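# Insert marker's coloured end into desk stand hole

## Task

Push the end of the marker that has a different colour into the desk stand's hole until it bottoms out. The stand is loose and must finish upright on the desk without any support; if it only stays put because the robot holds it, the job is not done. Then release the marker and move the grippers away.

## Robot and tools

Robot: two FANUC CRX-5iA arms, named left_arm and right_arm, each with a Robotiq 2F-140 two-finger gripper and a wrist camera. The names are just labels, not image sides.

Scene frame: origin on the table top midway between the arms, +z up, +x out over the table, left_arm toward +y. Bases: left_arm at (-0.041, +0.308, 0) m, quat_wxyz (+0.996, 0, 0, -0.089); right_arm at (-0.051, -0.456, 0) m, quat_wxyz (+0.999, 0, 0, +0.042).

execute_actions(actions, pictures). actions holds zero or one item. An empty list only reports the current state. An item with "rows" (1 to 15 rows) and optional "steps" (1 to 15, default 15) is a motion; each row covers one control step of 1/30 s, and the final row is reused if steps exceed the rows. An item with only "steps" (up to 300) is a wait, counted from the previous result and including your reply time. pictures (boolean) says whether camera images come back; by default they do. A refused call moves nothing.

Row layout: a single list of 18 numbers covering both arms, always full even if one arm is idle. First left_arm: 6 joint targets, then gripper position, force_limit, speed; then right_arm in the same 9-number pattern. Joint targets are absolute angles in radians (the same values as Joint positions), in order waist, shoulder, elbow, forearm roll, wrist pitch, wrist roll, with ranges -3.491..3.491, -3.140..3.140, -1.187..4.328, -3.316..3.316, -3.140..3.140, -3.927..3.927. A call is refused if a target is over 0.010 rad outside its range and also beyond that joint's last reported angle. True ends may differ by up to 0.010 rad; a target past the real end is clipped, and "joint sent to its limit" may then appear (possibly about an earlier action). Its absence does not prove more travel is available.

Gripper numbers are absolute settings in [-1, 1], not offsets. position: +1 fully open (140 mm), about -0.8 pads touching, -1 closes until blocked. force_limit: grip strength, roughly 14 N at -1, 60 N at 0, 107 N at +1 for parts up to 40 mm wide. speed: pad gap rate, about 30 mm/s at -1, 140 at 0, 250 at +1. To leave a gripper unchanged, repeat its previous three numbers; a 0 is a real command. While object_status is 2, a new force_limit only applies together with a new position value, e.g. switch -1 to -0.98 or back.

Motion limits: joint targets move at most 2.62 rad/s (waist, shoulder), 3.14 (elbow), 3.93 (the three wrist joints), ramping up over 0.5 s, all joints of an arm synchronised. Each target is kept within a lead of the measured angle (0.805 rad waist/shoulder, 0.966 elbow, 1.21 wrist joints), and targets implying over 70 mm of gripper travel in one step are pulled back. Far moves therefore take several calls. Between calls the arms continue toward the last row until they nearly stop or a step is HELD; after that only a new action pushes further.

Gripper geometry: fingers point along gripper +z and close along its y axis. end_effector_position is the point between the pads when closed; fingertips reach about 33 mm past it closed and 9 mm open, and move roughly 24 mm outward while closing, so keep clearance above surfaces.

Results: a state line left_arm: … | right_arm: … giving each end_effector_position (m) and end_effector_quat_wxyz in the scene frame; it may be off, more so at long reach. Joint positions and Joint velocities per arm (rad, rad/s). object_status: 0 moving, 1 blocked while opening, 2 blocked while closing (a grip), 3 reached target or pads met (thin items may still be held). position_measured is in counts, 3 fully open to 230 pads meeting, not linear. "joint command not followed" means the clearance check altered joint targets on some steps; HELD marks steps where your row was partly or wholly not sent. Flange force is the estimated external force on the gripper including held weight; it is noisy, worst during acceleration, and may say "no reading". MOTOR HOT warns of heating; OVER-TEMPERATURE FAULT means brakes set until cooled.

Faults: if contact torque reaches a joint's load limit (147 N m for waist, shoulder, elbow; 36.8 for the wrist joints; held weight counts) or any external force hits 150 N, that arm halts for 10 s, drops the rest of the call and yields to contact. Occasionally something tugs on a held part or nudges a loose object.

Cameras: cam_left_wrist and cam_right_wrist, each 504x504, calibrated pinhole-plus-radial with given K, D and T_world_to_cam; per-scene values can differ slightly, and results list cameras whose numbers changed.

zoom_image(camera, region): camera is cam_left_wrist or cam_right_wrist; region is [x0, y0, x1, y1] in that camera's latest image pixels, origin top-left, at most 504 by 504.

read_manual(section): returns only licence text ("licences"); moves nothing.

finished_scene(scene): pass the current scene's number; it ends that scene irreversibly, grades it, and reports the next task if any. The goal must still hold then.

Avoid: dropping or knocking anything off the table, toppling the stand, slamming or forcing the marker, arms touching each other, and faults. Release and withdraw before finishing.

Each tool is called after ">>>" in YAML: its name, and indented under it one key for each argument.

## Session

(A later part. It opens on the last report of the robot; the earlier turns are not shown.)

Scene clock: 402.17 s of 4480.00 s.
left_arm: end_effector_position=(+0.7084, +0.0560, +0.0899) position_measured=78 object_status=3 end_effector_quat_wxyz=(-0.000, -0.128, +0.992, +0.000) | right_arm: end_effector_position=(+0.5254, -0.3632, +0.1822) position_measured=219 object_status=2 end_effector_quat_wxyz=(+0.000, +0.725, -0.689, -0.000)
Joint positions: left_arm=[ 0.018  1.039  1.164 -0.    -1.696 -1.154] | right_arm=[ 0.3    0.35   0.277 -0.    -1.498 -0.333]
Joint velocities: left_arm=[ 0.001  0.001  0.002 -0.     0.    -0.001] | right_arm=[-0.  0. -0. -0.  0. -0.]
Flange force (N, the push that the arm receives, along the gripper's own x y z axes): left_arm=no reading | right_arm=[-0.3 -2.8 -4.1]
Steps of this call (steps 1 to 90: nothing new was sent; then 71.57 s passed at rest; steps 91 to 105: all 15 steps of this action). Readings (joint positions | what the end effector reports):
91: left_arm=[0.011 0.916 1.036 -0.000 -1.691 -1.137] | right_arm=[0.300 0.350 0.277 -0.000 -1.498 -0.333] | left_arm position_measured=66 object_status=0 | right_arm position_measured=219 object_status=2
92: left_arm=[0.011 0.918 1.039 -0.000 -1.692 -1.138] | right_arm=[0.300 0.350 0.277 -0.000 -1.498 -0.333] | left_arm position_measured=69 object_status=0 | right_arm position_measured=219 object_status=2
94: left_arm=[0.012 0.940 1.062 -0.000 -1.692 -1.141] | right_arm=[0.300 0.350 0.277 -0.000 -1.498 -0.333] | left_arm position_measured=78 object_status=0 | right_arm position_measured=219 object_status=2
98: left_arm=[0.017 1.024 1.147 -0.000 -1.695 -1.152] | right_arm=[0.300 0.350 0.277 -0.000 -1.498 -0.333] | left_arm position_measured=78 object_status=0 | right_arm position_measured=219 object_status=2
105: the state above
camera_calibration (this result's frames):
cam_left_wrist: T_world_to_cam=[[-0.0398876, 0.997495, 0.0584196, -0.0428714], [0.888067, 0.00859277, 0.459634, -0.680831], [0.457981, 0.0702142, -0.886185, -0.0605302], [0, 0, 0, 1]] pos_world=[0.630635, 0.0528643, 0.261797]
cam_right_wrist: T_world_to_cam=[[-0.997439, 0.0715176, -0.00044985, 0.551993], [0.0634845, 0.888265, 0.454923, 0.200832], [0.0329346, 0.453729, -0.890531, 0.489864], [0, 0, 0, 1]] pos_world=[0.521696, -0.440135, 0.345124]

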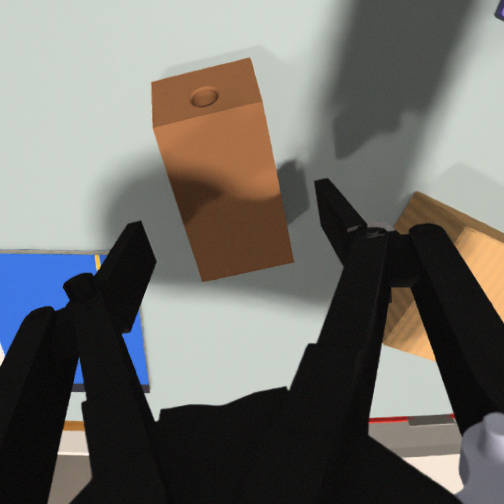

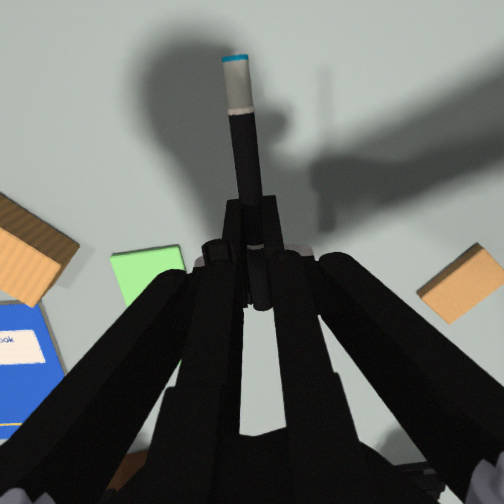

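>>> execute_actions:
  actions:
    - {"rows": [[0.0176,1.0300,1.0900,0,-1.6308,-1.1537,0.4,0,0,0.30,0.35,0.2768,0,-1.4976,-0.3330,-1,0.2,-0.4],[0.0176,1.0300,1.0900,0,-1.6308,-1.1537,0.4,0,0,0.30,0.35,0.2768,0,-1.4976,-0.3330,-1,0.2,-0.4],[0.0176,1.0300,1.0900,0,-1.6308,-1.1537,0.4,0,0,0.30,0.35,0.2768,0,-1.4976,-0.3330,-1,0.2,-0.4],[0.0176,1.0300,1.0900,0,-1.6308,-1.1537,0.4,0,0,0.30,0.35,0.2768,0,-1.4976,-0.3330,-1,0.2,-0.4],[0.0176,1.0232,1.0232,0,-1.5708,-1.1537,0.4,0,0,0.30,0.35,0.2768,0,-1.4976,-0.3330,-1,0.2,-0.4]], "steps": 15}
  pictures: false

>>> execute_actions:
  actions:
    - {"rows": [[0.0176,1.0232,1.0232,0,-1.5708,-1.1537,-1,0,-0.4,0.30,0.35,0.2768,0,-1.4976,-0.3330,-1,0.2,-0.4]], "steps": 15}
  pictures: false

>>> execute_actions:
  actions:
    - {"steps": 8}

Scene clock: 423.67 s of 4480.00 s.
left_arm: end_effector_position=(+0.7085, +0.0559, +0.0421) position_measured=78 object_status=3 end_effector_quat_wxyz=(+0.000, -0.128, +0.992, -0.000) | right_arm: end_effector_position=(+0.5254, -0.3632, +0.1822) position_measured=219 object_status=2 end_effector_quat_wxyz=(+0.000, +0.725, -0.689, -0.000)
Joint positions: left_arm=[ 0.018  1.023  1.023 -0.    -1.571 -1.154] | right_arm=[ 0.3    0.35   0.277 -0.    -1.498 -0.333]
Joint velocities: left_arm=[-0.001 -0.    -0.001  0.001  0.001 -0.   ] | right_arm=[-0. -0. -0.  0. -0. -0.]
Flange force (N, the push that the arm receives, along the gripper's own x y z axes): left_arm=no reading | right_arm=[0.1 -1.0 -3.0]
Steps of this call (steps 1 to 15: the robot went on to your last target; steps 16 to 90: nothing new was sent; then 18.00 s passed at rest; steps 91 to 105: all 15 steps of this action). Readings (joint positions | what the end effector reports):
91: left_arm=[0.018 1.039 1.164 -0.000 -1.696 -1.154] | right_arm=[0.300 0.350 0.277 -0.000 -1.498 -0.333] | left_arm position_measured=78 object_status=3 | right_arm position_measured=219 object_status=2
92: left_arm=[0.018 1.039 1.161 0.000 -1.693 -1.154] | right_arm=[0.300 0.350 0.277 -0.000 -1.498 -0.333] | left_arm position_measured=78 object_status=3 | right_arm position_measured=219 object_status=2
94: left_arm=[0.018 1.035 1.134 0.000 -1.669 -1.154] | right_arm=[0.300 0.350 0.277 -0.000 -1.498 -0.333] | left_arm position_measured=78 object_status=3 | right_arm position_measured=219 object_status=2
98: left_arm=[0.018 1.026 1.049 -0.000 -1.594 -1.154] | right_arm=[0.300 0.350 0.277 0.000 -1.498 -0.333] | left_arm position_measured=78 object_status=3 | right_arm position_measured=219 object_status=2
105: the state above

Scene clock: 424.17 s of 4480.00 s.
left_arm: end_effector_position=(+0.7084, +0.0559, +0.0421) position_measured=142 object_status=0 end_effector_quat_wxyz=(+0.000, -0.128, +0.992, -0.000) | right_arm: end_effector_position=(+0.5254, -0.3632, +0.1822) position_measured=219 object_status=2 end_effector_quat_wxyz=(+0.000, +0.725, -0.689, -0.000)
Joint positions: left_arm=[ 0.018  1.023  1.023  0.    -1.571 -1.154] | right_arm=[ 0.3    0.35   0.277  0.    -1.498 -0.333]
Joint velocities: left_arm=[ 0.001  0.001 -0.    -0.     0.     0.001] | right_arm=[-0.    -0.     0.     0.001 -0.    -0.   ]
Flange force (N, the push that the arm receives, along the gripper's own x y z axes): left_arm=no reading | right_arm=[0.0 -1.1 -3.5]
Steps of this call (steps 1 to 15: all 15 steps of this action). Readings (joint positions | what the end effector reports):
1: left_arm=[0.018 1.023 1.023 -0.000 -1.571 -1.154] | right_arm=[0.300 0.350 0.277 -0.000 -1.498 -0.333] | left_arm position_measured=78 object_status=0 | right_arm position_measured=219 object_status=2
2: left_arm=[0.018 1.023 1.023 -0.000 -1.571 -1.154] | right_arm=[0.300 0.350 0.277 0.000 -1.498 -0.333] | left_arm position_measured=80 object_status=0 | right_arm position_measured=219 object_status=2
4: left_arm=[0.018 1.023 1.023 -0.000 -1.571 -1.154] | right_arm=[0.300 0.350 0.277 -0.000 -1.498 -0.333] | left_arm position_measured=90 object_status=0 | right_arm position_measured=219 object_status=2
8: left_arm=[0.018 1.023 1.023 0.000 -1.571 -1.154] | right_arm=[0.300 0.350 0.277 -0.000 -1.498 -0.333] | left_arm position_measured=111 object_status=0 | right_arm position_measured=219 object_status=2
15: the state above

Scene clock: 424.43 s of 4480.00 s.
left_arm: end_effector_position=(+0.7084, +0.0559, +0.0420) position_measured=142 object_status=2 end_effector_quat_wxyz=(+0.000, -0.128, +0.992, -0.000) | right_arm: end_effector_position=(+0.5254, -0.3632, +0.1822) position_measured=219 object_status=2 end_effector_quat_wxyz=(+0.000, +0.725, -0.689, -0.000)
Joint positions: left_arm=[ 0.018  1.023  1.023  0.    -1.571 -1.154] | right_arm=[ 0.3    0.35   0.277 -0.    -1.498 -0.333]
Joint velocities: left_arm=[-0.     0.001 -0.     0.    -0.     0.001] | right_arm=[ 0. -0.  0. -0. -0. -0.]
Flange force (N, the push that the arm receives, along the gripper's own x y z axes): left_arm=no reading | right_arm=[-0.1 -1.0 -2.8]
Steps of this call (steps 1 to 8: the robot went on to your last target). Readings (joint positions | what the end effector reports):
1: left_arm=[0.018 1.023 1.023 0.000 -1.571 -1.154] | right_arm=[0.300 0.350 0.277 -0.000 -1.498 -0.333] | left_arm position_measured=142 object_status=0 | right_arm position_measured=219 object_status=2
2: left_arm=[0.018 1.023 1.023 0.000 -1.571 -1.154] | right_arm=[0.300 0.350 0.277 -0.000 -1.498 -0.333] | left_arm position_measured=142 object_status=0 | right_arm position_measured=219 object_status=2
4: left_arm=[0.018 1.023 1.023 0.000 -1.571 -1.154] | right_arm=[0.300 0.350 0.277 -0.000 -1.498 -0.333] | left_arm position_measured=142 object_status=2 | right_arm position_measured=219 object_status=2
8: the state above
camera_calibration (this result's frames):
cam_left_wrist: T_world_to_cam=[[-0.039817, 0.997506, 0.058272, -0.0400204], [0.887964, 0.00858218, 0.459832, -0.658788], [0.458185, 0.0700526, -0.886092, -0.103077], [0, 0, 0, 1]] pos_world=[0.630616, 0.0527953, 0.213928]
cam_right_wrist: T_world_to_cam=[[-0.997439, 0.0715176, -0.000449903, 0.551993], [0.0634845, 0.888265, 0.454923, 0.200832], [0.0329346, 0.45373, -0.890531, 0.489864], [0, 0, 0, 1]] pos_world=[0.521696, -0.440135, 0.345124]

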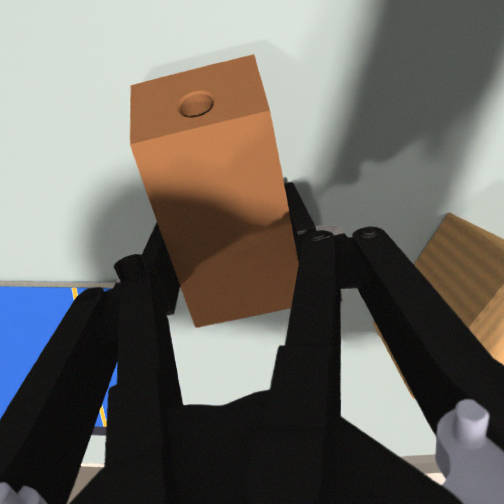

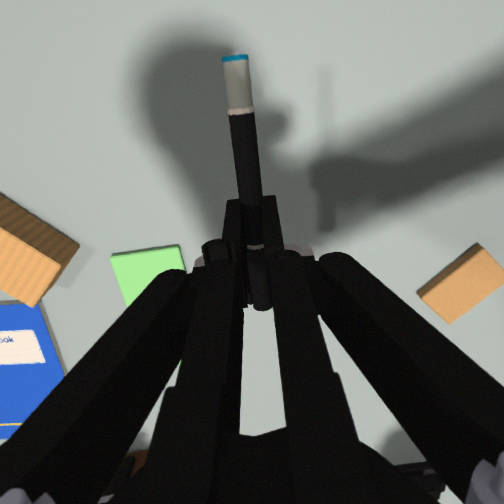

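>>> zoom_image:
  camera: "cam_left_wrist"
  region: [100, 40, 320, 340]

Region (100, 40, 320, 340) of cam_left_wrist's 504x504 image, scaled by 1.680, with more detail than that image has; it fills the left 370 columns of this view, and the rest is white.

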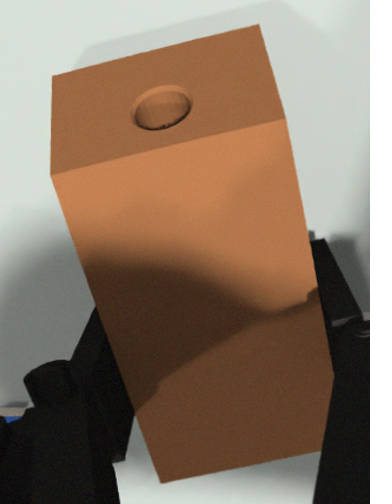

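>>> execute_actions:
  actions:
    - {"rows": [[0.0176,1.0300,1.0900,0,-1.6308,-1.1537,-1,0,-0.4,0.30,0.35,0.2768,0,-1.4976,-0.3330,-1,0.2,-0.4],[0.0176,1.0300,1.0900,0,-1.6308,-1.1537,-1,0,-0.4,0.30,0.35,0.2768,0,-1.4976,-0.3330,-1,0.2,-0.4],[0.0176,1.0300,1.0900,0,-1.6308,-1.1537,-1,0,-0.4,0.30,0.35,0.2768,0,-1.4976,-0.3330,-1,0.2,-0.4],[0.0176,1.0391,1.1641,0,-1.6958,-1.1537,-1,0,-0.4,0.30,0.35,0.2768,0,-1.4976,-0.3330,-1,0.2,-0.4],[0.0176,1.0391,1.1641,0,-1.6958,-1.1537,-1,0,-0.4,0.30,0.35,0.2768,0,-1.4976,-0.3330,-1,0.2,-0.4],[0.0176,1.0391,1.1641,0,-1.6958,-1.1537,-1,0,-0.4,0.30,0.35,0.2768,0,-1.4976,-0.3330,-1,0.2,-0.4],[0.0176,1.0391,1.1641,0,-1.6958,-1.1537,-1,0,-0.4,0.30,0.35,0.2768,0,-1.4976,-0.3330,-1,0.2,-0.4],[0.0176,1.0391,1.1641,0,-1.6958,-1.1537,-1,0,-0.4,0.30,0.35,0.2768,0,-1.4976,-0.3330,-1,0.2,-0.4],[-0.1818,0.3609,0.1450,0,-1.3550,1.5492,-1,0,-0.4,0.30,0.35,0.2768,0,-1.4976,-0.3330,-1,0.2,-0.4]], "steps": 15}
  pictures: false

>>> execute_actions:
  actions:
    - {"steps": 75}

Scene clock: 522.30 s of 4480.00 s.
left_arm: end_effector_position=(+0.6955, +0.0399, +0.1122) position_measured=142 object_status=2 end_effector_quat_wxyz=(+0.012, -0.188, +0.982, -0.005) | right_arm: end_effector_position=(+0.5254, -0.3632, +0.1822) position_measured=219 object_status=2 end_effector_quat_wxyz=(+0.000, +0.725, -0.689, -0.000)
Joint positions: left_arm=[-0.006  0.965  1.081 -0.    -1.662 -1.01 ] | right_arm=[ 0.3    0.35   0.277 -0.    -1.498 -0.333]
Joint velocities: left_arm=[-0.235 -0.773 -0.999 -0.     0.368  1.417] | right_arm=[-0.     0.001 -0.    -0.    -0.     0.   ]
Flange force (N, the push that the arm receives, along the gripper's own x y z axes): left_arm=no reading | right_arm=[-0.3 -1.0 -3.0]
Steps of this call (steps 1 to 15: the robot went on to your last target; steps 16 to 90: nothing new was sent; then 94.37 s passed at rest; steps 91 to 105: all 15 steps of this action). Readings (joint positions | what the end effector reports):
91: left_arm=[0.018 1.023 1.023 -0.000 -1.571 -1.154] | right_arm=[0.300 0.350 0.277 -0.000 -1.498 -0.333] | left_arm position_measured=142 object_status=2 | right_arm position_measured=219 object_status=2
92: left_arm=[0.018 1.024 1.026 -0.000 -1.574 -1.154] | right_arm=[0.300 0.350 0.277 0.000 -1.498 -0.333] | left_arm position_measured=142 object_status=2 | right_arm position_measured=219 object_status=2
94: left_arm=[0.018 1.027 1.053 -0.000 -1.598 -1.154] | right_arm=[0.300 0.350 0.277 -0.000 -1.498 -0.333] | left_arm position_measured=142 object_status=2 | right_arm position_measured=219 object_status=2
98: left_arm=[0.018 1.037 1.147 0.000 -1.681 -1.154] | right_arm=[0.300 0.350 0.277 -0.000 -1.498 -0.333] | left_arm position_measured=142 object_status=2 | right_arm position_measured=219 object_status=2
105: the state above

Scene clock: 524.80 s of 4480.00 s.
left_arm: end_effector_position=(+0.4420, -0.0119, +0.1199) position_measured=142 object_status=2 end_effector_quat_wxyz=(-0.000, +0.982, -0.189, -0.000) | right_arm: end_effector_position=(+0.5254, -0.3632, +0.1822) position_measured=219 object_status=2 end_effector_quat_wxyz=(+0.000, +0.725, -0.689, -0.000)
Joint positions: left_arm=[-0.182  0.361  0.145 -0.    -1.355  1.549] | right_arm=[ 0.3    0.35   0.277 -0.    -1.498 -0.333]
Joint velocities: left_arm=[-0.     0.    -0.001  0.001  0.    -0.   ] | right_arm=[ 0.  0.  0. -0. -0. -0.]
Flange force (N, the push that the arm receives, along the gripper's own x y z axes): left_arm=[3.5 -1.7 1.3] | right_arm=[-0.4 -0.2 -3.1]
Steps of this call (steps 1 to 60: the robot went on to your last target; steps 61 to 75: nothing new was sent). Readings (joint positions | what the end effector reports):
1: left_arm=[-0.014 0.936 1.044 -0.000 -1.649 -0.958] | right_arm=[0.300 0.350 0.277 -0.000 -1.498 -0.333] | left_arm position_measured=142 object_status=2 | right_arm position_measured=219 object_status=2
2: left_arm=[-0.023 0.905 1.000 -0.000 -1.633 -0.898] | right_arm=[0.300 0.350 0.277 -0.000 -1.498 -0.333] | left_arm position_measured=142 object_status=2 | right_arm position_measured=219 object_status=2
4: left_arm=[-0.041 0.845 0.905 0.000 -1.603 -0.772] | right_arm=[0.300 0.350 0.277 -0.000 -1.498 -0.333] | left_arm position_measured=142 object_status=2 | right_arm position_measured=219 object_status=2
8: left_arm=[-0.072 0.738 0.737 0.000 -1.548 -0.503] | right_arm=[0.300 0.350 0.277 -0.000 -1.498 -0.333] | left_arm position_measured=142 object_status=2 | right_arm position_measured=219 object_status=2
75: the state above
All arms were judged still, so your last target was given up. Only a new action makes them travel on or press farther. Fingers that are still opening or closing keep moving.
camera_calibration (this result's frames):
cam_left_wrist: T_world_to_cam=[[-0.562176, -0.824954, 0.0583831, 0.221664], [-0.71833, 0.52206, 0.459843, 0.258615], [-0.409829, 0.216574, -0.886079, 0.478193], [0, 0, 0, 1]] pos_world=[0.506362, -0.0557142, 0.291853]
cam_right_wrist: T_world_to_cam=[[-0.997439, 0.0715174, -0.000450113, 0.551993], [0.0634842, 0.888265, 0.454923, 0.200832], [0.0329347, 0.45373, -0.890531, 0.489864], [0, 0, 0, 1]] pos_world=[0.521696, -0.440135, 0.345124]

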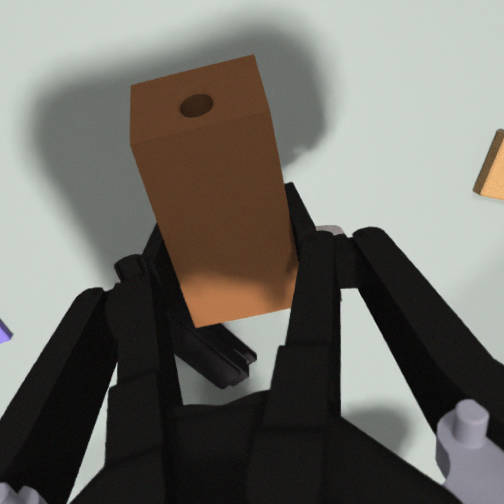

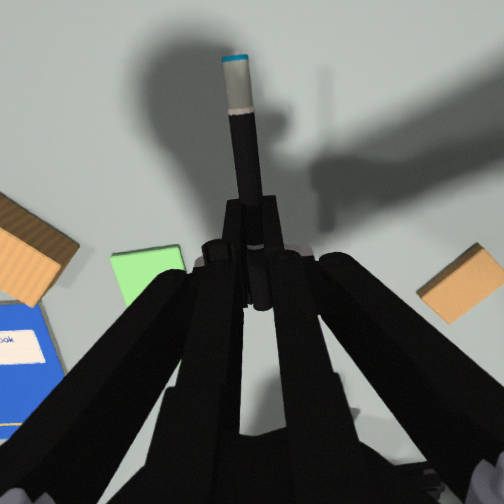

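>>> execute_actions:
  actions: []

Scene clock: 557.87 s of 4480.00 s.
left_arm: end_effector_position=(+0.4420, -0.0119, +0.1199) position_measured=142 object_status=2 end_effector_quat_wxyz=(-0.000, +0.982, -0.189, -0.000) | right_arm: end_effector_position=(+0.5254, -0.3632, +0.1822) position_measured=219 object_status=2 end_effector_quat_wxyz=(+0.000, +0.725, -0.689, -0.000)
Joint positions: left_arm=[-0.182  0.361  0.145 -0.    -1.355  1.549] | right_arm=[ 0.3    0.35   0.277 -0.    -1.498 -0.333]
Joint velocities: left_arm=[-0.002 -0.     0.001 -0.001 -0.001 -0.001] | right_arm=[-0.    -0.001  0.    -0.001 -0.     0.   ]
Flange force (N, the push that the arm receives, along the gripper's own x y z axes): left_arm=[1.1 -1.7 1.4] | right_arm=[-0.1 -0.6 -3.5]
Steps of this call (steps 1 to 90: nothing new was sent; then 30.07 s passed at rest). Readings (joint positions | what the end effector reports):
1: left_arm=[-0.182 0.361 0.145 -0.000 -1.355 1.549] | right_arm=[0.300 0.350 0.277 0.000 -1.498 -0.333] | left_arm position_measured=142 object_status=2 | right_arm position_measured=219 object_status=2
2: left_arm=[-0.182 0.361 0.145 -0.000 -1.355 1.549] | right_arm=[0.300 0.350 0.277 -0.000 -1.498 -0.333] | left_arm position_measured=142 object_status=2 | right_arm position_measured=219 object_status=2
4: left_arm=[-0.182 0.361 0.145 -0.000 -1.355 1.549] | right_arm=[0.300 0.350 0.277 -0.000 -1.498 -0.333] | left_arm position_measured=142 object_status=2 | right_arm position_measured=219 object_status=2
8: left_arm=[-0.182 0.361 0.145 -0.000 -1.355 1.549] | right_arm=[0.300 0.350 0.277 -0.000 -1.498 -0.333] | left_arm position_measured=142 object_status=2 | right_arm position_measured=219 object_status=2
90: the state above
camera_calibration (this result's frames):
cam_left_wrist: T_world_to_cam=[[-0.562176, -0.824954, 0.0583832, 0.221664], [-0.71833, 0.52206, 0.459843, 0.258615], [-0.409829, 0.216574, -0.886079, 0.478193], [0, 0, 0, 1]] pos_world=[0.506362, -0.0557143, 0.291853]
cam_right_wrist: T_world_to_cam=[[-0.997439, 0.0715174, -0.000450217, 0.551993], [0.0634842, 0.888265, 0.454923, 0.200832], [0.0329348, 0.45373, -0.890531, 0.489864], [0, 0, 0, 1]] pos_world=[0.521696, -0.440135, 0.345124]

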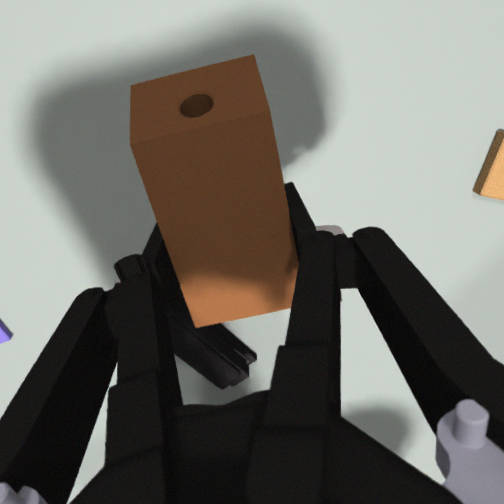

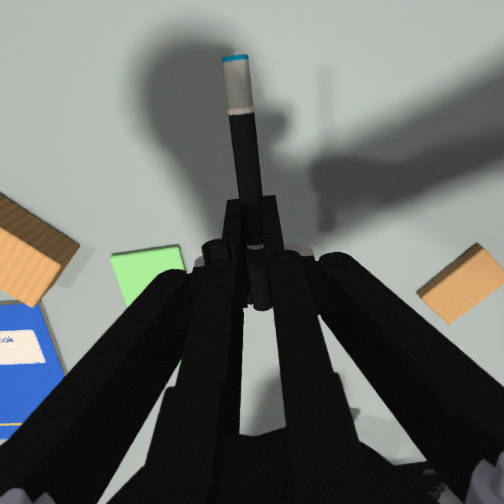

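>>> execute_actions:
  actions:
    - {"rows": [[-0.1818,0.4102,0.0427,0,-1.2033,1.5492,-1,0,-0.4, 0.55,0.15,-0.30,0,-0.10,-2.39,-1,0.2,-0.4]], "steps": 15}
  pictures: false

>>> execute_actions:
  actions:
    - {"steps": 45}

Scene clock: 663.33 s of 4480.00 s.
left_arm: end_effector_position=(+0.4421, -0.0119, +0.0500) position_measured=142 object_status=2 end_effector_quat_wxyz=(+0.000, +0.982, -0.189, +0.000) | right_arm: end_effector_position=(+0.6006, -0.2547, +0.1547) position_measured=219 object_status=2 end_effector_quat_wxyz=(+0.207, -0.515, +0.832, -0.013)
Joint positions: left_arm=[-0.182  0.41   0.043  0.    -1.203  1.549] | right_arm=[ 0.407  0.264  0.029 -0.    -0.919 -0.953]
Joint velocities: left_arm=[-0.001 -0.003 -0.002 -0.     0.001 -0.   ] | right_arm=[ 0.266 -0.212 -0.612  0.001  1.509 -1.985]
Flange force (N, the push that the arm receives, along the gripper's own x y z axes): left_arm=[-0.7 -1.9 1.7] | right_arm=[-1.5 -2.2 -2.3]
Steps of this call (steps 1 to 90: nothing new was sent; then 101.97 s passed at rest; steps 91 to 105: all 15 steps of this action). Readings (joint positions | what the end effector reports):
91: left_arm=[-0.182 0.361 0.145 -0.000 -1.355 1.549] | right_arm=[0.300 0.350 0.277 -0.000 -1.498 -0.333] | left_arm position_measured=142 object_status=2 | right_arm position_measured=219 object_status=2
92: left_arm=[-0.182 0.362 0.142 -0.000 -1.351 1.549] | right_arm=[0.300 0.349 0.275 -0.000 -1.494 -0.337] | left_arm position_measured=142 object_status=2 | right_arm position_measured=219 object_status=2
94: left_arm=[-0.182 0.372 0.120 -0.000 -1.317 1.549] | right_arm=[0.307 0.344 0.259 -0.000 -1.460 -0.371] | left_arm position_measured=142 object_status=2 | right_arm position_measured=219 object_status=2
98: left_arm=[-0.182 0.408 0.049 -0.000 -1.214 1.549] | right_arm=[0.342 0.316 0.180 -0.000 -1.290 -0.540] | left_arm position_measured=142 object_status=2 | right_arm position_measured=219 object_status=2
105: the state above

Scene clock: 664.83 s of 4480.00 s.
left_arm: end_effector_position=(+0.4420, -0.0119, +0.0500) position_measured=142 object_status=2 end_effector_quat_wxyz=(-0.000, +0.982, -0.189, -0.000) | right_arm: end_effector_position=(+0.6321, -0.1151, +0.2170) position_measured=219 object_status=2 end_effector_quat_wxyz=(+0.365, +0.081, +0.869, +0.324)
Joint positions: left_arm=[-0.182  0.41   0.043 -0.    -1.203  1.549] | right_arm=[ 0.55  0.15 -0.3  -0.   -0.1  -2.39]
Joint velocities: left_arm=[ 0.002  0.     0.001 -0.    -0.    -0.001] | right_arm=[-0.  0. -0.  0.  0.  0.]
Flange force (N, the push that the arm receives, along the gripper's own x y z axes): left_arm=[1.9 -1.6 1.1] | right_arm=no reading
Steps of this call (steps 1 to 45: the robot went on to your last target). Readings (joint positions | what the end effector reports):
1: left_arm=[-0.182 0.410 0.043 0.000 -1.203 1.549] | right_arm=[0.416 0.257 0.009 -0.000 -0.868 -1.022] | left_arm position_measured=142 object_status=2 | right_arm position_measured=219 object_status=2
2: left_arm=[-0.182 0.410 0.043 0.000 -1.203 1.549] | right_arm=[0.425 0.250 -0.012 -0.000 -0.817 -1.095] | left_arm position_measured=142 object_status=2 | right_arm position_measured=219 object_status=2
4: left_arm=[-0.182 0.410 0.043 0.000 -1.203 1.549] | right_arm=[0.442 0.236 -0.051 -0.000 -0.718 -1.251] | left_arm position_measured=142 object_status=2 | right_arm position_measured=219 object_status=2
8: left_arm=[-0.182 0.410 0.043 0.000 -1.203 1.549] | right_arm=[0.476 0.210 -0.128 -0.000 -0.527 -1.598] | left_arm position_measured=142 object_status=2 | right_arm position_measured=219 object_status=2
45: the state above
All arms were judged still, so your last target was given up. Only a new action makes them travel on or press farther. Fingers that are still opening or closing keep moving.
camera_calibration (this result's frames):
cam_left_wrist: T_world_to_cam=[[-0.562201, -0.824939, 0.0583615, 0.225755], [-0.718359, 0.522093, 0.459761, 0.290838], [-0.409745, 0.216554, -0.886123, 0.416169], [0, 0, 0, 1]] pos_world=[0.506368, -0.0557332, 0.221885]
cam_right_wrist: T_world_to_cam=[[-0.00769702, 0.72491, 0.6888, -0.0593697], [0.334314, -0.647319, 0.68499, -0.439974], [0.94243, 0.235548, -0.237365, -0.336966], [0, 0, 0, 1]] pos_world=[0.464199, -0.162395, 0.262288]

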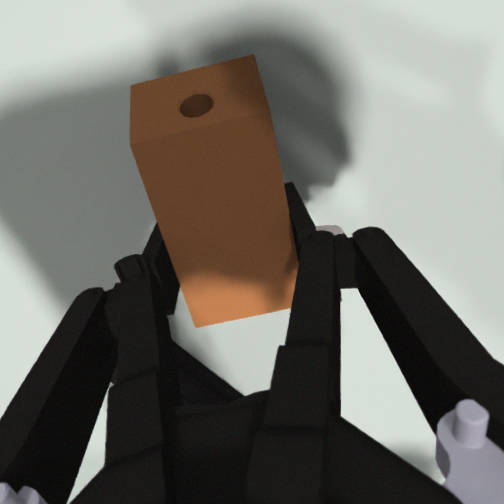

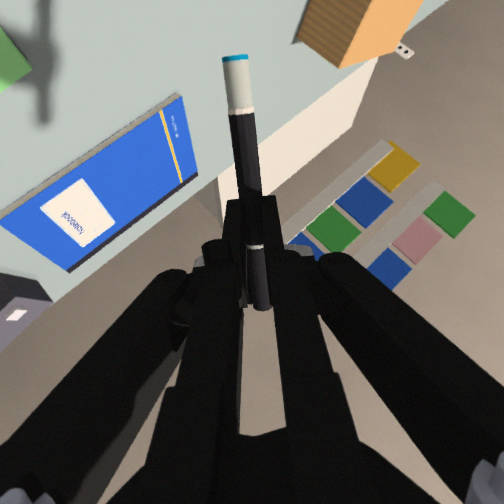

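>>> execute_actions:
  actions:
    - {"rows": [[-0.1818,0.4120,0.0402,0,-1.1990,1.5492,-1,0,-0.4, 0.58,0.17,-0.37,0,-0.035,-2.39,-1,0.2,-0.4],[-0.1818,0.4120,0.0402,0,-1.1990,1.5492,-1,0,-0.4, 0.58,0.17,-0.37,0,-0.035,-2.39,-1,0.2,-0.4],[-0.1818,0.4120,0.0402,0,-1.1990,1.5492,-1,0,-0.4, 0.58,0.17,-0.37,0,-0.035,-2.39,-1,0.2,-0.4],[-0.1818,0.4120,0.0402,0,-1.1990,1.5492,-1,0,-0.4, 0.58,0.17,-0.37,0,-0.035,-2.39,-1,0.2,-0.4],[-0.1818,0.4120,0.0402,0,-1.1990,1.5492,-1,0,-0.4, 0.58,0.17,-0.37,0,-0.035,-2.39,-1,0.2,-0.4],[-0.1818,0.4120,0.0402,0,-1.1990,1.5492,-1,0,-0.4, 0.6193,0.1894,-0.4411,0,0.0336,-2.3872,-1,0.2,-0.4],[-0.1818,0.4138,0.0377,0,-1.1948,1.5492,-1,0,-0.4, 0.6193,0.1894,-0.4411,0,0.0336,-2.3872,-1,0.2,-0.4]], "steps": 15}
  pictures: false

>>> execute_actions:
  actions:
    - {"steps": 20}

Scene clock: 679.30 s of 4480.00 s.
left_arm: end_effector_position=(+0.4420, -0.0119, +0.0459) position_measured=142 object_status=2 end_effector_quat_wxyz=(-0.000, +0.982, -0.189, -0.000) | right_arm: end_effector_position=(+0.5818, -0.0899, +0.1339) position_measured=219 object_status=2 end_effector_quat_wxyz=(+0.339, +0.050, +0.882, +0.322)
Joint positions: left_arm=[-0.182  0.414  0.038 -0.    -1.195  1.549] | right_arm=[ 0.619  0.189 -0.441 -0.     0.034 -2.387]
Joint velocities: left_arm=[ 0.001  0.     0.001 -0.001 -0.001  0.   ] | right_arm=[ 0.001 -0.    -0.003 -0.    -0.     0.   ]
Flange force (N, the push that the arm receives, along the gripper's own x y z axes): left_arm=[2.9 -0.9 1.3] | right_arm=no reading
Steps of this call (steps 1 to 90: nothing new was sent; then 10.97 s passed at rest; steps 91 to 105: all 15 steps of this action). Readings (joint positions | what the end effector reports):
91: left_arm=[-0.182 0.410 0.043 -0.000 -1.203 1.549] | right_arm=[0.550 0.150 -0.300 0.000 -0.100 -2.390] | left_arm position_measured=142 object_status=2 | right_arm position_measured=219 object_status=2
92: left_arm=[-0.182 0.411 0.042 -0.000 -1.201 1.549] | right_arm=[0.551 0.150 -0.303 0.000 -0.096 -2.390] | left_arm position_measured=142 object_status=2 | right_arm position_measured=219 object_status=2
94: left_arm=[-0.182 0.412 0.040 -0.000 -1.199 1.549] | right_arm=[0.563 0.158 -0.330 0.000 -0.072 -2.390] | left_arm position_measured=142 object_status=2 | right_arm position_measured=219 object_status=2
98: left_arm=[-0.182 0.413 0.039 -0.000 -1.197 1.549] | right_arm=[0.591 0.176 -0.392 -0.000 -0.014 -2.390] | left_arm position_measured=142 object_status=2 | right_arm position_measured=219 object_status=2
105: the state above

Scene clock: 679.97 s of 4480.00 s.
left_arm: end_effector_position=(+0.4420, -0.0119, +0.0459) position_measured=142 object_status=2 end_effector_quat_wxyz=(-0.000, +0.982, -0.189, -0.000) | right_arm: end_effector_position=(+0.5817, -0.0899, +0.1338) position_measured=219 object_status=2 end_effector_quat_wxyz=(+0.339, +0.050, +0.882, +0.322)
Joint positions: left_arm=[-0.182  0.414  0.038 -0.    -1.195  1.549] | right_arm=[ 0.619  0.189 -0.441 -0.     0.034 -2.387]
Joint velocities: left_arm=[ 0.    -0.001  0.001  0.     0.    -0.002] | right_arm=[-0.001 -0.     0.    -0.     0.     0.   ]
Flange force (N, the push that the arm receives, along the gripper's own x y z axes): left_arm=[3.0 -1.8 1.2] | right_arm=no reading
Steps of this call (steps 1 to 15: the robot went on to your last target; steps 16 to 20: nothing new was sent). Readings (joint positions | what the end effector reports):
1: left_arm=[-0.182 0.414 0.038 -0.000 -1.195 1.549] | right_arm=[0.619 0.189 -0.441 -0.000 0.034 -2.387] | left_arm position_measured=142 object_status=2 | right_arm position_measured=219 object_status=2
2: left_arm=[-0.182 0.414 0.038 -0.000 -1.195 1.549] | right_arm=[0.619 0.189 -0.441 -0.000 0.034 -2.387] | left_arm position_measured=142 object_status=2 | right_arm position_measured=219 object_status=2
4: left_arm=[-0.182 0.414 0.038 -0.000 -1.195 1.549] | right_arm=[0.619 0.189 -0.441 -0.000 0.034 -2.387] | left_arm position_measured=142 object_status=2 | right_arm position_measured=219 object_status=2
8: left_arm=[-0.182 0.414 0.038 -0.000 -1.195 1.549] | right_arm=[0.619 0.189 -0.441 -0.000 0.034 -2.387] | left_arm position_measured=142 object_status=2 | right_arm position_measured=219 object_status=2
20: the state above
All arms were judged still, so your last target was given up. Only a new action makes them travel on or press farther. Fingers that are still opening or closing keep moving.
camera_calibration (this result's frames):
cam_left_wrist: T_world_to_cam=[[-0.562196, -0.824941, 0.0583851, 0.22598], [-0.718316, 0.522076, 0.459846, 0.292645], [-0.409827, 0.216585, -0.886077, 0.412614], [0, 0, 0, 1]] pos_world=[0.506357, -0.0557287, 0.217843]
cam_right_wrist: T_world_to_cam=[[-0.0357485, 0.744327, 0.666857, 0.000335387], [0.402849, -0.599934, 0.691225, -0.386249], [0.914568, 0.293353, -0.278405, -0.288245], [0, 0, 0, 1]] pos_world=[0.419232, -0.147416, 0.186513]

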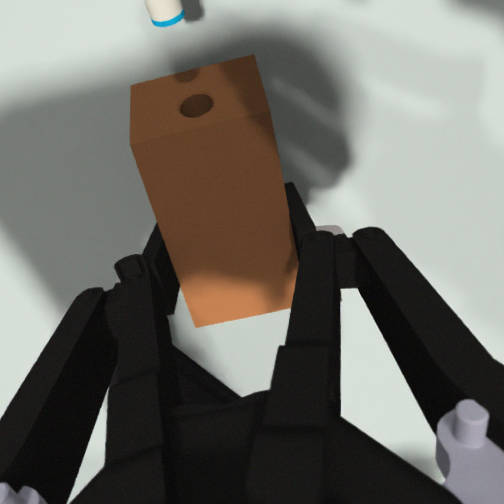

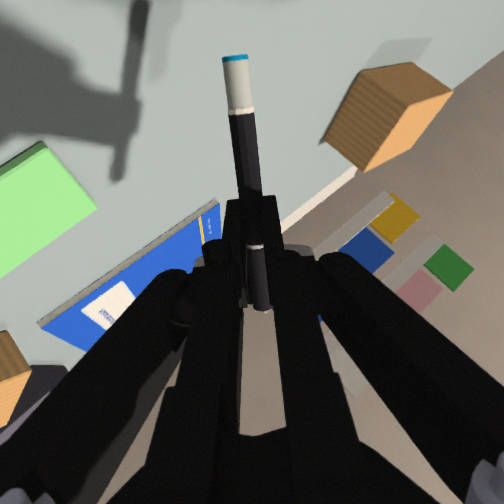

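>>> execute_actions:
  actions:
    - {"rows": [[-0.1818,0.4147,0.0365,0,-1.1927,1.5492,-1,0,-0.4, 0.6193,0.1894,-0.4411,0,0.0336,-2.3872,-1,0.2,-0.4],[-0.1818,0.4147,0.0365,0,-1.1927,1.5492,-1,0,-0.4, 0.6193,0.1894,-0.4411,0,0.0336,-2.3872,-1,0.2,-0.4],[-0.1818,0.4147,0.0365,0,-1.1927,1.5492,-1,0,-0.4, 0.6193,0.1894,-0.4411,0,0.0336,-2.3872,-1,0.2,-0.4],[-0.1818,0.4147,0.0365,0,-1.1927,1.5492,-1,0,-0.4, 0.6193,0.1894,-0.4411,0,0.0336,-2.3872,-1,0.2,-0.4],[-0.1818,0.4155,0.0353,0,-1.1906,1.5492,-1,0,-0.4, 0.6193,0.1894,-0.4411,0,0.0336,-2.3872,-1,0.2,-0.4]], "steps": 15}
  pictures: false

>>> execute_actions:
  actions:
    - {"steps": 15}
  pictures: false

Scene clock: 691.50 s of 4480.00 s.
left_arm: end_effector_position=(+0.4420, -0.0119, +0.0440) position_measured=142 object_status=2 end_effector_quat_wxyz=(+0.000, +0.982, -0.189, -0.000) | right_arm: end_effector_position=(+0.5817, -0.0899, +0.1338) position_measured=219 object_status=2 end_effector_quat_wxyz=(+0.339, +0.050, +0.882, +0.322)
Joint positions: left_arm=[-0.182  0.416  0.035  0.    -1.191  1.549] | right_arm=[ 0.619  0.189 -0.441  0.     0.034 -2.387]
Joint velocities: left_arm=[-0.     0.     0.    -0.001  0.001  0.001] | right_arm=[ 0.    -0.001 -0.     0.    -0.     0.   ]
Flange force (N, the push that the arm receives, along the gripper's own x y z axes): left_arm=[4.2 -1.2 2.1] | right_arm=no reading
Steps of this call (steps 1 to 90: nothing new was sent; then 8.03 s passed at rest; steps 91 to 105: all 15 steps of this action). Readings (joint positions | what the end effector reports):
91: left_arm=[-0.182 0.414 0.038 -0.000 -1.195 1.549] | right_arm=[0.619 0.189 -0.441 0.000 0.034 -2.387] | left_arm position_measured=142 object_status=2 | right_arm position_measured=219 object_status=2
92: left_arm=[-0.182 0.414 0.037 0.000 -1.194 1.549] | right_arm=[0.619 0.189 -0.441 0.000 0.034 -2.387] | left_arm position_measured=142 object_status=2 | right_arm position_measured=219 object_status=2
94: left_arm=[-0.182 0.415 0.037 0.000 -1.193 1.549] | right_arm=[0.619 0.189 -0.441 -0.000 0.034 -2.387] | left_arm position_measured=142 object_status=2 | right_arm position_measured=219 object_status=2
98: left_arm=[-0.182 0.416 0.035 0.000 -1.191 1.549] | right_arm=[0.619 0.189 -0.441 0.000 0.034 -2.387] | left_arm position_measured=142 object_status=2 | right_arm position_measured=219 object_status=2
105: the state above

Scene clock: 692.00 s of 4480.00 s.
left_arm: end_effector_position=(+0.4420, -0.0119, +0.0440) position_measured=142 object_status=2 end_effector_quat_wxyz=(-0.000, +0.982, -0.189, -0.000) | right_arm: end_effector_position=(+0.5817, -0.0899, +0.1338) position_measured=219 object_status=2 end_effector_quat_wxyz=(+0.339, +0.050, +0.882, +0.322)
Joint positions: left_arm=[-0.182  0.416  0.035  0.    -1.191  1.549] | right_arm=[ 0.619  0.189 -0.441 -0.     0.034 -2.387]
Joint velocities: left_arm=[-0.001 -0.     0.001  0.001 -0.     0.   ] | right_arm=[-0.001 -0.001  0.     0.    -0.     0.   ]
Flange force (N, the push that the arm receives, along the gripper's own x y z axes): left_arm=[3.2 -1.3 0.9] | right_arm=no reading
Steps of this call (steps 1 to 15: the robot went on to your last target). Readings (joint positions | what the end effector reports):
1: left_arm=[-0.182 0.416 0.035 0.000 -1.191 1.549] | right_arm=[0.619 0.189 -0.441 0.000 0.034 -2.387] | left_arm position_measured=142 object_status=2 | right_arm position_measured=219 object_status=2
2: left_arm=[-0.182 0.416 0.035 0.000 -1.191 1.549] | right_arm=[0.619 0.189 -0.441 -0.000 0.034 -2.387] | left_arm position_measured=142 object_status=2 | right_arm position_measured=219 object_status=2
4: left_arm=[-0.182 0.416 0.035 0.000 -1.191 1.549] | right_arm=[0.619 0.189 -0.441 0.000 0.034 -2.387] | left_arm position_measured=142 object_status=2 | right_arm position_measured=219 object_status=2
8: left_arm=[-0.182 0.416 0.035 0.000 -1.191 1.549] | right_arm=[0.619 0.189 -0.441 -0.000 0.034 -2.387] | left_arm position_measured=142 object_status=2 | right_arm position_measured=219 object_status=2
15: the state above
All arms were judged still, so your last target was given up. Only a new action makes them travel on or press farther. Fingers that are still opening or closing keep moving.

>>> execute_actions:
  actions:
    - {"rows": [[-0.1818,0.4164,0.0340,0,-1.1884,1.5492,-1,0,-0.4, 0.6193,0.1894,-0.4411,0,0.0336,-2.3872,-1,0.2,-0.4]], "steps": 15}
  pictures: false

>>> execute_actions:
  actions:
    - {"rows": [[-0.1818,0.4173,0.0328,0,-1.1863,1.5492,-1,0,-0.4, 0.6193,0.1894,-0.4411,0,0.0336,-2.3872,-1,0.2,-0.4]], "steps": 15}
  pictures: false

Scene clock: 700.30 s of 4480.00 s.
left_arm: end_effector_position=(+0.4420, -0.0119, +0.0430) position_measured=142 object_status=2 end_effector_quat_wxyz=(-0.000, +0.982, -0.189, +0.000) | right_arm: end_effector_position=(+0.5817, -0.0899, +0.1338) position_measured=219 object_status=2 end_effector_quat_wxyz=(+0.339, +0.050, +0.882, +0.322)
Joint positions: left_arm=[-0.182  0.416  0.034 -0.    -1.188  1.549] | right_arm=[ 0.619  0.189 -0.441  0.     0.034 -2.387]
Joint velocities: left_arm=[ 0.    -0.001 -0.    -0.     0.     0.002] | right_arm=[-0.    -0.     0.    -0.001  0.    -0.   ]
Flange force (N, the push that the arm receives, along the gripper's own x y z axes): left_arm=[0.5 -2.0 2.2] | right_arm=no reading
Steps of this call (steps 1 to 90: nothing new was sent; then 4.80 s passed at rest; steps 91 to 105: all 15 steps of this action). Readings (joint positions | what the end effector reports):
91: left_arm=[-0.182 0.416 0.035 -0.000 -1.191 1.549] | right_arm=[0.619 0.189 -0.441 0.000 0.034 -2.387] | left_arm position_measured=142 object_status=2 | right_arm position_measured=219 object_status=2
92: left_arm=[-0.182 0.416 0.035 -0.000 -1.189 1.549] | right_arm=[0.619 0.189 -0.441 0.000 0.034 -2.387] | left_arm position_measured=142 object_status=2 | right_arm position_measured=219 object_status=2
94: left_arm=[-0.182 0.416 0.034 -0.000 -1.188 1.549] | right_arm=[0.619 0.189 -0.441 0.000 0.034 -2.387] | left_arm position_measured=142 object_status=2 | right_arm position_measured=219 object_status=2
98: left_arm=[-0.182 0.416 0.034 -0.000 -1.188 1.549] | right_arm=[0.619 0.189 -0.441 0.000 0.034 -2.387] | left_arm position_measured=142 object_status=2 | right_arm position_measured=219 object_status=2
105: the state above

Scene clock: 700.80 s of 4480.00 s.
left_arm: end_effector_position=(+0.4420, -0.0119, +0.0420) position_measured=142 object_status=2 end_effector_quat_wxyz=(+0.000, +0.982, -0.189, +0.000) | right_arm: end_effector_position=(+0.5817, -0.0899, +0.1338) position_measured=219 object_status=2 end_effector_quat_wxyz=(+0.339, +0.050, +0.882, +0.322)
Joint positions: left_arm=[-0.182  0.417  0.033 -0.    -1.186  1.549] | right_arm=[ 0.619  0.189 -0.441 -0.     0.034 -2.387]
Joint velocities: left_arm=[ 0.     0.    -0.001 -0.001 -0.001  0.   ] | right_arm=[ 0. -0. -0. -0. -0. -0.]
Flange force (N, the push that the arm receives, along the gripper's own x y z axes): left_arm=[4.0 -2.7 -10.0] | right_arm=no reading
Steps of this call (steps 1 to 15: all 15 steps of this action). Readings (joint positions | what the end effector reports):
1: left_arm=[-0.182 0.416 0.034 -0.000 -1.188 1.549] | right_arm=[0.619 0.189 -0.441 0.000 0.034 -2.387] | left_arm position_measured=142 object_status=2 | right_arm position_measured=219 object_status=2
2: left_arm=[-0.182 0.417 0.033 -0.000 -1.187 1.549] | right_arm=[0.619 0.189 -0.441 0.000 0.034 -2.387] | left_arm position_measured=142 object_status=2 | right_arm position_measured=219 object_status=2
4: left_arm=[-0.182 0.417 0.033 -0.000 -1.186 1.549] | right_arm=[0.619 0.189 -0.441 0.000 0.034 -2.387] | left_arm position_measured=142 object_status=2 | right_arm position_measured=219 object_status=2
8: left_arm=[-0.182 0.417 0.033 -0.000 -1.186 1.549] | right_arm=[0.619 0.189 -0.441 0.000 0.034 -2.387] | left_arm position_measured=142 object_status=2 | right_arm position_measured=219 object_status=2
15: the state above

>>> execute_actions:
  actions:
    - {"rows": [[-0.1818,0.4169,0.0333,0,-1.1871,1.5492,-1,0,-0.4, 0.6368,0.1891,-0.4862,0,0.0943,-2.3968,-1,0.2,-0.4],[-0.1818,0.4169,0.0333,0,-1.1871,1.5492,-1,0,-0.4, 0.6368,0.1891,-0.4862,0,0.0943,-2.3968,-1,0.2,-0.4],[-0.1818,0.4169,0.0333,0,-1.1871,1.5492,-1,0,-0.4, 0.6368,0.1891,-0.4862,0,0.0943,-2.3968,-1,0.2,-0.4],[-0.1818,0.4169,0.0333,0,-1.1871,1.5492,-1,0,-0.4, 0.6368,0.1891,-0.4862,0,0.0943,-2.3968,-1,0.2,-0.4],[-0.1818,0.4169,0.0333,0,-1.1871,1.5492,-1,0,-0.4, 0.6544,0.1888,-0.5312,0,0.1550,-2.4065,-1,0.2,-0.4]], "steps": 15}
  pictures: false

>>> execute_actions:
  actions:
    - {"steps": 15}

Scene clock: 735.73 s of 4480.00 s.
left_arm: end_effector_position=(+0.4420, -0.0119, +0.0424) position_measured=142 object_status=2 end_effector_quat_wxyz=(-0.000, +0.982, -0.189, -0.000) | right_arm: end_effector_position=(+0.5552, -0.0800, +0.1133) position_measured=219 object_status=2 end_effector_quat_wxyz=(+0.340, +0.043, +0.875, +0.341)
Joint positions: left_arm=[-0.182  0.417  0.033  0.    -1.187  1.549] | right_arm=[ 0.654  0.189 -0.531  0.     0.155 -2.406]
Joint velocities: left_arm=[-0.001  0.     0.    -0.     0.     0.001] | right_arm=[ 0.    -0.001 -0.001 -0.001  0.     0.   ]
Flange force (N, the push that the arm receives, along the gripper's own x y z axes): left_arm=[4.3 -0.6 1.9] | right_arm=no reading
Steps of this call (steps 1 to 15: the robot went on to your last target; steps 16 to 90: nothing new was sent; then 31.43 s passed at rest; steps 91 to 105: all 15 steps of this action). Readings (joint positions | what the end effector reports):
91: left_arm=[-0.182 0.417 0.033 0.000 -1.186 1.549] | right_arm=[0.619 0.189 -0.441 0.000 0.034 -2.387] | left_arm position_measured=142 object_status=2 | right_arm position_measured=219 object_status=2
92: left_arm=[-0.182 0.417 0.033 0.000 -1.186 1.549] | right_arm=[0.621 0.189 -0.444 0.000 0.038 -2.387] | left_arm position_measured=142 object_status=2 | right_arm position_measured=219 object_status=2
94: left_arm=[-0.182 0.417 0.033 0.000 -1.187 1.549] | right_arm=[0.630 0.189 -0.468 0.000 0.070 -2.393] | left_arm position_measured=142 object_status=2 | right_arm position_measured=219 object_status=2
98: left_arm=[-0.182 0.417 0.033 0.000 -1.187 1.549] | right_arm=[0.650 0.189 -0.520 0.000 0.139 -2.404] | left_arm position_measured=142 object_status=2 | right_arm position_measured=219 object_status=2
105: the state above

Scene clock: 736.23 s of 4480.00 s.
left_arm: end_effector_position=(+0.4421, -0.0119, +0.0424) position_measured=142 object_status=2 end_effector_quat_wxyz=(+0.000, +0.982, -0.189, +0.000) | right_arm: end_effector_position=(+0.5551, -0.0800, +0.1133) position_measured=219 object_status=2 end_effector_quat_wxyz=(+0.340, +0.043, +0.875, +0.341)
Joint positions: left_arm=[-0.182  0.417  0.033  0.    -1.187  1.549] | right_arm=[ 0.654  0.189 -0.531 -0.     0.155 -2.406]
Joint velocities: left_arm=[ 0.001 -0.    -0.    -0.001  0.     0.   ] | right_arm=[-0.    -0.001 -0.     0.001 -0.    -0.   ]
Flange force (N, the push that the arm receives, along the gripper's own x y z axes): left_arm=[0.9 -1.4 1.7] | right_arm=no reading
Steps of this call (steps 1 to 15: the robot went on to your last target). Readings (joint positions | what the end effector reports):
1: left_arm=[-0.182 0.417 0.033 0.000 -1.187 1.549] | right_arm=[0.654 0.189 -0.531 0.000 0.155 -2.406] | left_arm position_measured=142 object_status=2 | right_arm position_measured=219 object_status=2
2: left_arm=[-0.182 0.417 0.033 0.000 -1.187 1.549] | right_arm=[0.654 0.189 -0.531 0.000 0.155 -2.406] | left_arm position_measured=142 object_status=2 | right_arm position_measured=219 object_status=2
4: left_arm=[-0.182 0.417 0.033 0.000 -1.187 1.549] | right_arm=[0.654 0.189 -0.531 0.000 0.155 -2.406] | left_arm position_measured=142 object_status=2 | right_arm position_measured=219 object_status=2
8: left_arm=[-0.182 0.417 0.033 0.000 -1.187 1.549] | right_arm=[0.654 0.189 -0.531 0.000 0.155 -2.406] | left_arm position_measured=142 object_status=2 | right_arm position_measured=219 object_status=2
15: the state above
All arms were judged still, so your last target was given up. Only a new action makes them travel on or press farther. Fingers that are still opening or closing keep moving.
camera_calibration (this result's frames):
cam_left_wrist: T_world_to_cam=[[-0.56218, -0.824955, 0.0583433, 0.226205], [-0.71841, 0.522084, 0.45969, 0.294337], [-0.409684, 0.216514, -0.886161, 0.40946], [0, 0, 0, 1]] pos_world=[0.506372, -0.0557135, 0.214346]
cam_right_wrist: T_world_to_cam=[[-0.0627755, 0.720596, 0.690507, 0.0161176], [0.40857, -0.612684, 0.676527, -0.358026], [0.910566, 0.32459, -0.255953, -0.270345], [0, 0, 0, 1]] pos_world=[0.393457, -0.14322, 0.16189]

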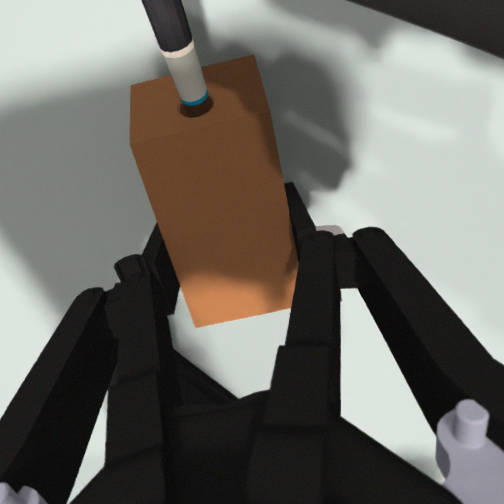

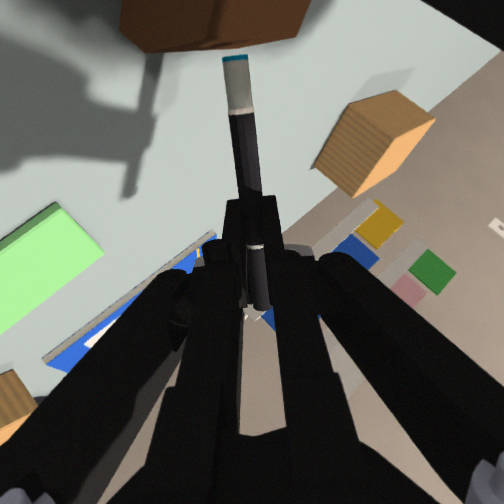

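>>> zoom_image:
  camera: "cam_left_wrist"
  region: [110, 0, 290, 160]

>>> zoom_image:
  camera: "cam_right_wrist"
  region: [110, 0, 330, 140]

Region (110, 0, 290, 160) of cam_left_wrist's 504x504 image, scaled by 2.800, with more detail than that image has.

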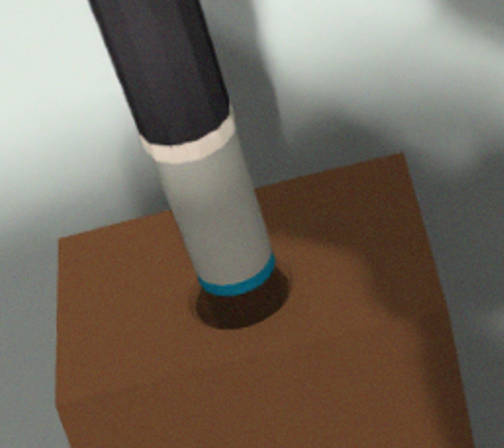

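Region (110, 0, 330, 140) of cam_right_wrist's 504x504 image, scaled by 2.291, with more detail than that image has; it fills the top 321 rows of this view, and the rest is white.

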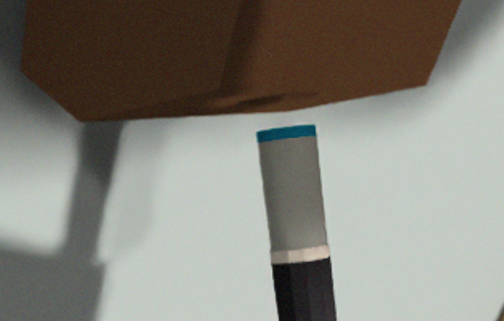

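>>> zoom_image:
  camera: "cam_right_wrist"
  region: [180, 20, 280, 90]

Region (180, 20, 280, 90) of cam_right_wrist's 504x504 image, scaled by 5.040, with more detail than that image has; it fills the top 353 rows of this view, and the rest is white.

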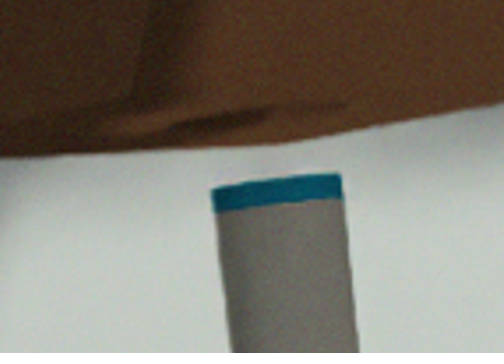

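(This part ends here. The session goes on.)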